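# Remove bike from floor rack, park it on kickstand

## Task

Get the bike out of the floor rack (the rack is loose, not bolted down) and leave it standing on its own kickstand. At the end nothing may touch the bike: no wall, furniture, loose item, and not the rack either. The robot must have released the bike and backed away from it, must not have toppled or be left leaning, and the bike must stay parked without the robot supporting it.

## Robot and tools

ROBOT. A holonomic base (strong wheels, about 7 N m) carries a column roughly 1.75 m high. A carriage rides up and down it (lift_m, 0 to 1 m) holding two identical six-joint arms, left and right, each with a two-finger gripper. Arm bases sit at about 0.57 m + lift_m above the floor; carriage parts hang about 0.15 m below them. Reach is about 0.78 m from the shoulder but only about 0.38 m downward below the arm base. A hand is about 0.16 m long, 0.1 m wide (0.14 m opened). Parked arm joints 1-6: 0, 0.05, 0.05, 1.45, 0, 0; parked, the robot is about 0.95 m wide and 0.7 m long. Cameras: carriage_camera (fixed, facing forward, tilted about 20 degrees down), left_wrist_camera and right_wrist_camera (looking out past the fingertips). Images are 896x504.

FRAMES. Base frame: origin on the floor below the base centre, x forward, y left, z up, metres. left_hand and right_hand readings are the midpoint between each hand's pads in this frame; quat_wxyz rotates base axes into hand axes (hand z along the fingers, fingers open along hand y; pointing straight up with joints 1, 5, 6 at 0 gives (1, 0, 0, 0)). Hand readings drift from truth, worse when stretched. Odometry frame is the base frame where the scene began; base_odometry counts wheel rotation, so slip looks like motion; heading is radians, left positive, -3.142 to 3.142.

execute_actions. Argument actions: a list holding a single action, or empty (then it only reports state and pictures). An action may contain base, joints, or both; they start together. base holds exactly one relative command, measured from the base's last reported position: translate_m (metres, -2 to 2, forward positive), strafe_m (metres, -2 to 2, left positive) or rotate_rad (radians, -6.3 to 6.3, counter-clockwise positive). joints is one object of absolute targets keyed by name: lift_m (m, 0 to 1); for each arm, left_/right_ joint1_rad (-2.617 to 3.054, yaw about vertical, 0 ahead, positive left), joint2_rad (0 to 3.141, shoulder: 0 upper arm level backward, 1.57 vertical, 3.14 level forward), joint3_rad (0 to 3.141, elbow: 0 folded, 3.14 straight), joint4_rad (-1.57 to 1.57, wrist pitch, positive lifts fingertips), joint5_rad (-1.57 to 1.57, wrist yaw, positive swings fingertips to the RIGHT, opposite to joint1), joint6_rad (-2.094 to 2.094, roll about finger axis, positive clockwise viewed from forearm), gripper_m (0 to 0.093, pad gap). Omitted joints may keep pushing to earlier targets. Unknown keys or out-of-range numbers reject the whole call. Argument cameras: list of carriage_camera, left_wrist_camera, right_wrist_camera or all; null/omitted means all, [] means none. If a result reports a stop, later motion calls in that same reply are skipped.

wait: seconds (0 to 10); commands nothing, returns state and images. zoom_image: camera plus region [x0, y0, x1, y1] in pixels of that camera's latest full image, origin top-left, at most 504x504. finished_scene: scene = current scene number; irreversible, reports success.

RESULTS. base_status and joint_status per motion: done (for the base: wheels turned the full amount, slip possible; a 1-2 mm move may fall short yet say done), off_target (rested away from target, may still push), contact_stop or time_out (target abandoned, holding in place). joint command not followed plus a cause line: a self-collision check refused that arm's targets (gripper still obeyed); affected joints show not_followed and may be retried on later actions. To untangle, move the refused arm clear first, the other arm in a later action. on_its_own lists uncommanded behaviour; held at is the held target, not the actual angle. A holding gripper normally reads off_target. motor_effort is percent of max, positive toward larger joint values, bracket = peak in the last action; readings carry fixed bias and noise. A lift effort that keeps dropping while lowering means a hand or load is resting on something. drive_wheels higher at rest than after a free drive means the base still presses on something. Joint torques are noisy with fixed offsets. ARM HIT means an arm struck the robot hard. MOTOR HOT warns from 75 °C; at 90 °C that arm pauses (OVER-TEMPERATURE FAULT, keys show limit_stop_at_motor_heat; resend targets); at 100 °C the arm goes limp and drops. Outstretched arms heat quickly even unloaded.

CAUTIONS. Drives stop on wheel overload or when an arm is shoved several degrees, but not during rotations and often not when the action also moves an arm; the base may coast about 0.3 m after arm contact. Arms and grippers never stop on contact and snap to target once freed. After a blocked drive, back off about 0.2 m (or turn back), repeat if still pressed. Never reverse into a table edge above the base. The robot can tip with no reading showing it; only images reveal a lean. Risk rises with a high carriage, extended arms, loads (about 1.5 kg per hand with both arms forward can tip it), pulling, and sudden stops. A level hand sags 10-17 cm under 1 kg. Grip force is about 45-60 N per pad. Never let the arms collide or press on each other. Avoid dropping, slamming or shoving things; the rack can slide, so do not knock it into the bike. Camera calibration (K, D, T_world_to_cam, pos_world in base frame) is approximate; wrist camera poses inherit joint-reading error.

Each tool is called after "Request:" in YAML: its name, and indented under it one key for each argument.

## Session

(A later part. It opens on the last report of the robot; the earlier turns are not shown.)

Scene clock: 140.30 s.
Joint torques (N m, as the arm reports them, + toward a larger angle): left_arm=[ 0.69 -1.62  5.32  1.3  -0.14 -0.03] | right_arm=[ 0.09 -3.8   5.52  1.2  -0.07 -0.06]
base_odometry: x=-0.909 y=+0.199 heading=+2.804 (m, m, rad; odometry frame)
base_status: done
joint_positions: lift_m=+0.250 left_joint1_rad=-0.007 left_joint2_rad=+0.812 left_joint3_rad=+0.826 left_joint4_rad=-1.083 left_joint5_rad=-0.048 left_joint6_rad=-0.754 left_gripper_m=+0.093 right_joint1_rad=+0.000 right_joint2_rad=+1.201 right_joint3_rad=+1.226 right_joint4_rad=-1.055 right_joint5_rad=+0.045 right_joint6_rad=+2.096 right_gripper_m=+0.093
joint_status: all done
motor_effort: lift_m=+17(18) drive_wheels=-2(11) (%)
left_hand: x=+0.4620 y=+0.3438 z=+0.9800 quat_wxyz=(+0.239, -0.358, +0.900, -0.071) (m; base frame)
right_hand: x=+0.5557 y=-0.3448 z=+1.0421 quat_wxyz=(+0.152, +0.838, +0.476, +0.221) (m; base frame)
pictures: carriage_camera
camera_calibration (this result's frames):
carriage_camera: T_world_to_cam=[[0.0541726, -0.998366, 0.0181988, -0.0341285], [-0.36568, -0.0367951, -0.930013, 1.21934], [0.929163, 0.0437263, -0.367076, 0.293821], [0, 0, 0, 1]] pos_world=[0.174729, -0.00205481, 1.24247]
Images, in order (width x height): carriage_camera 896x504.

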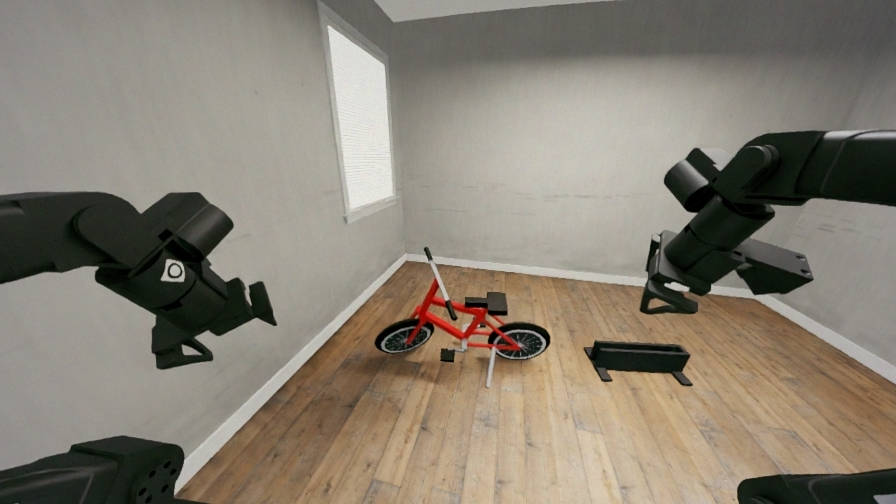

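Request:
wait:
  seconds: 2

Request:
zoom_image:
  camera: "carriage_camera"
  region: [280,220,620,420]

Scene clock: 145.27 s.
Joint torques (N m, as the arm reports them, + toward a larger angle): left_arm=[ 0.65 -1.57  5.32  1.29 -0.16 -0.02] | right_arm=[ 0.13 -3.78  5.54  1.21 -0.07 -0.05]
base_odometry: x=-0.909 y=+0.199 heading=+2.804 (m, m, rad; odometry frame)
base_status: done
joint_positions: lift_m=+0.250 left_joint1_rad=-0.007 left_joint2_rad=+0.812 left_joint3_rad=+0.826 left_joint4_rad=-1.083 left_joint5_rad=-0.048 left_joint6_rad=-0.754 left_gripper_m=+0.093 right_joint1_rad=+0.000 right_joint2_rad=+1.201 right_joint3_rad=+1.226 right_joint4_rad=-1.055 right_joint5_rad=+0.045 right_joint6_rad=+2.096 right_gripper_m=+0.093
joint_status: all done
motor_effort: lift_m=+18(18) drive_wheels=-1(11) (%)
left_hand: x=+0.4620 y=+0.3438 z=+0.9800 quat_wxyz=(+0.239, -0.358, +0.900, -0.071) (m; base frame)
right_hand: x=+0.5557 y=-0.3448 z=+1.0421 quat_wxyz=(+0.152, +0.838, +0.476, +0.221) (m; base frame)
wait: 2.00 s; at rest from the start
pictures: carriage_camera, left_wrist_camera, right_wrist_camera
camera_calibration (this result's frames):
carriage_camera: T_world_to_cam=[[0.0541726, -0.998366, 0.0181988, -0.0341285], [-0.36568, -0.0367951, -0.930013, 1.21934], [0.929163, 0.0437263, -0.367076, 0.293821], [0, 0, 0, 1]] pos_world=[0.174729, -0.00205481, 1.24247]
left_wrist_camera: T_world_to_cam=[[0.618019, -0.712017, 0.333294, -0.368039], [-0.785257, -0.57944, 0.218224, 0.353832], [0.0377444, -0.396588, -0.91722, 1.14555], [0, 0, 0, 1]] pos_world=[0.462066, 0.397286, 1.09618]
right_wrist_camera: T_world_to_cam=[[-0.718878, 0.536864, -0.441579, 1.0452], [0.0702141, 0.688071, 0.722238, -0.55531], [0.691581, 0.488196, -0.532334, 0.464387], [0, 0, 0, 1]] pos_world=[0.469199, -0.405749, 1.10981]
Images, in order (width x height): carriage_camera 896x504, left_wrist_camera 896x504, right_wrist_camera 896x504.

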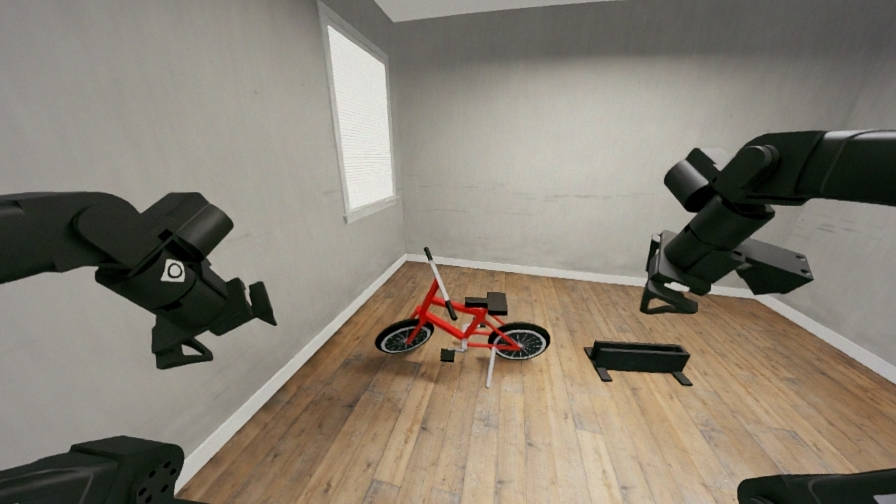

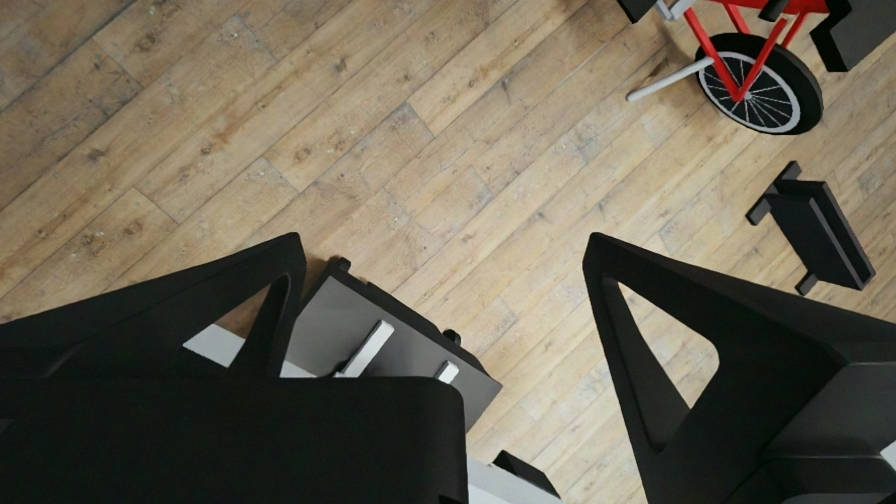

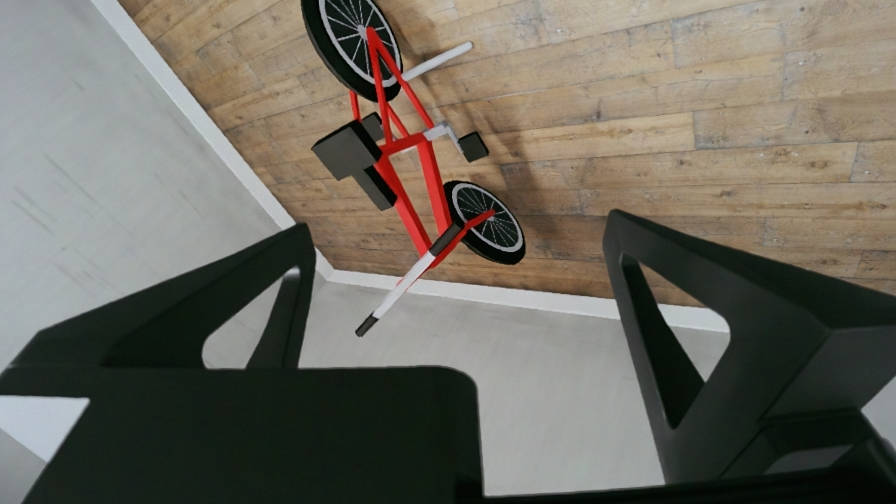

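Region (280, 220, 620, 420) of carriage_camera's 896x504 image, scaled by 1.482, with more detail than that image has; it fills the top 296 rows of this view, and the rest is white.

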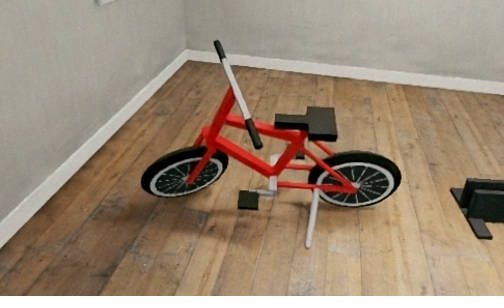

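Request:
finished_scene:
  scene: 1

The scene is finished: the task was done.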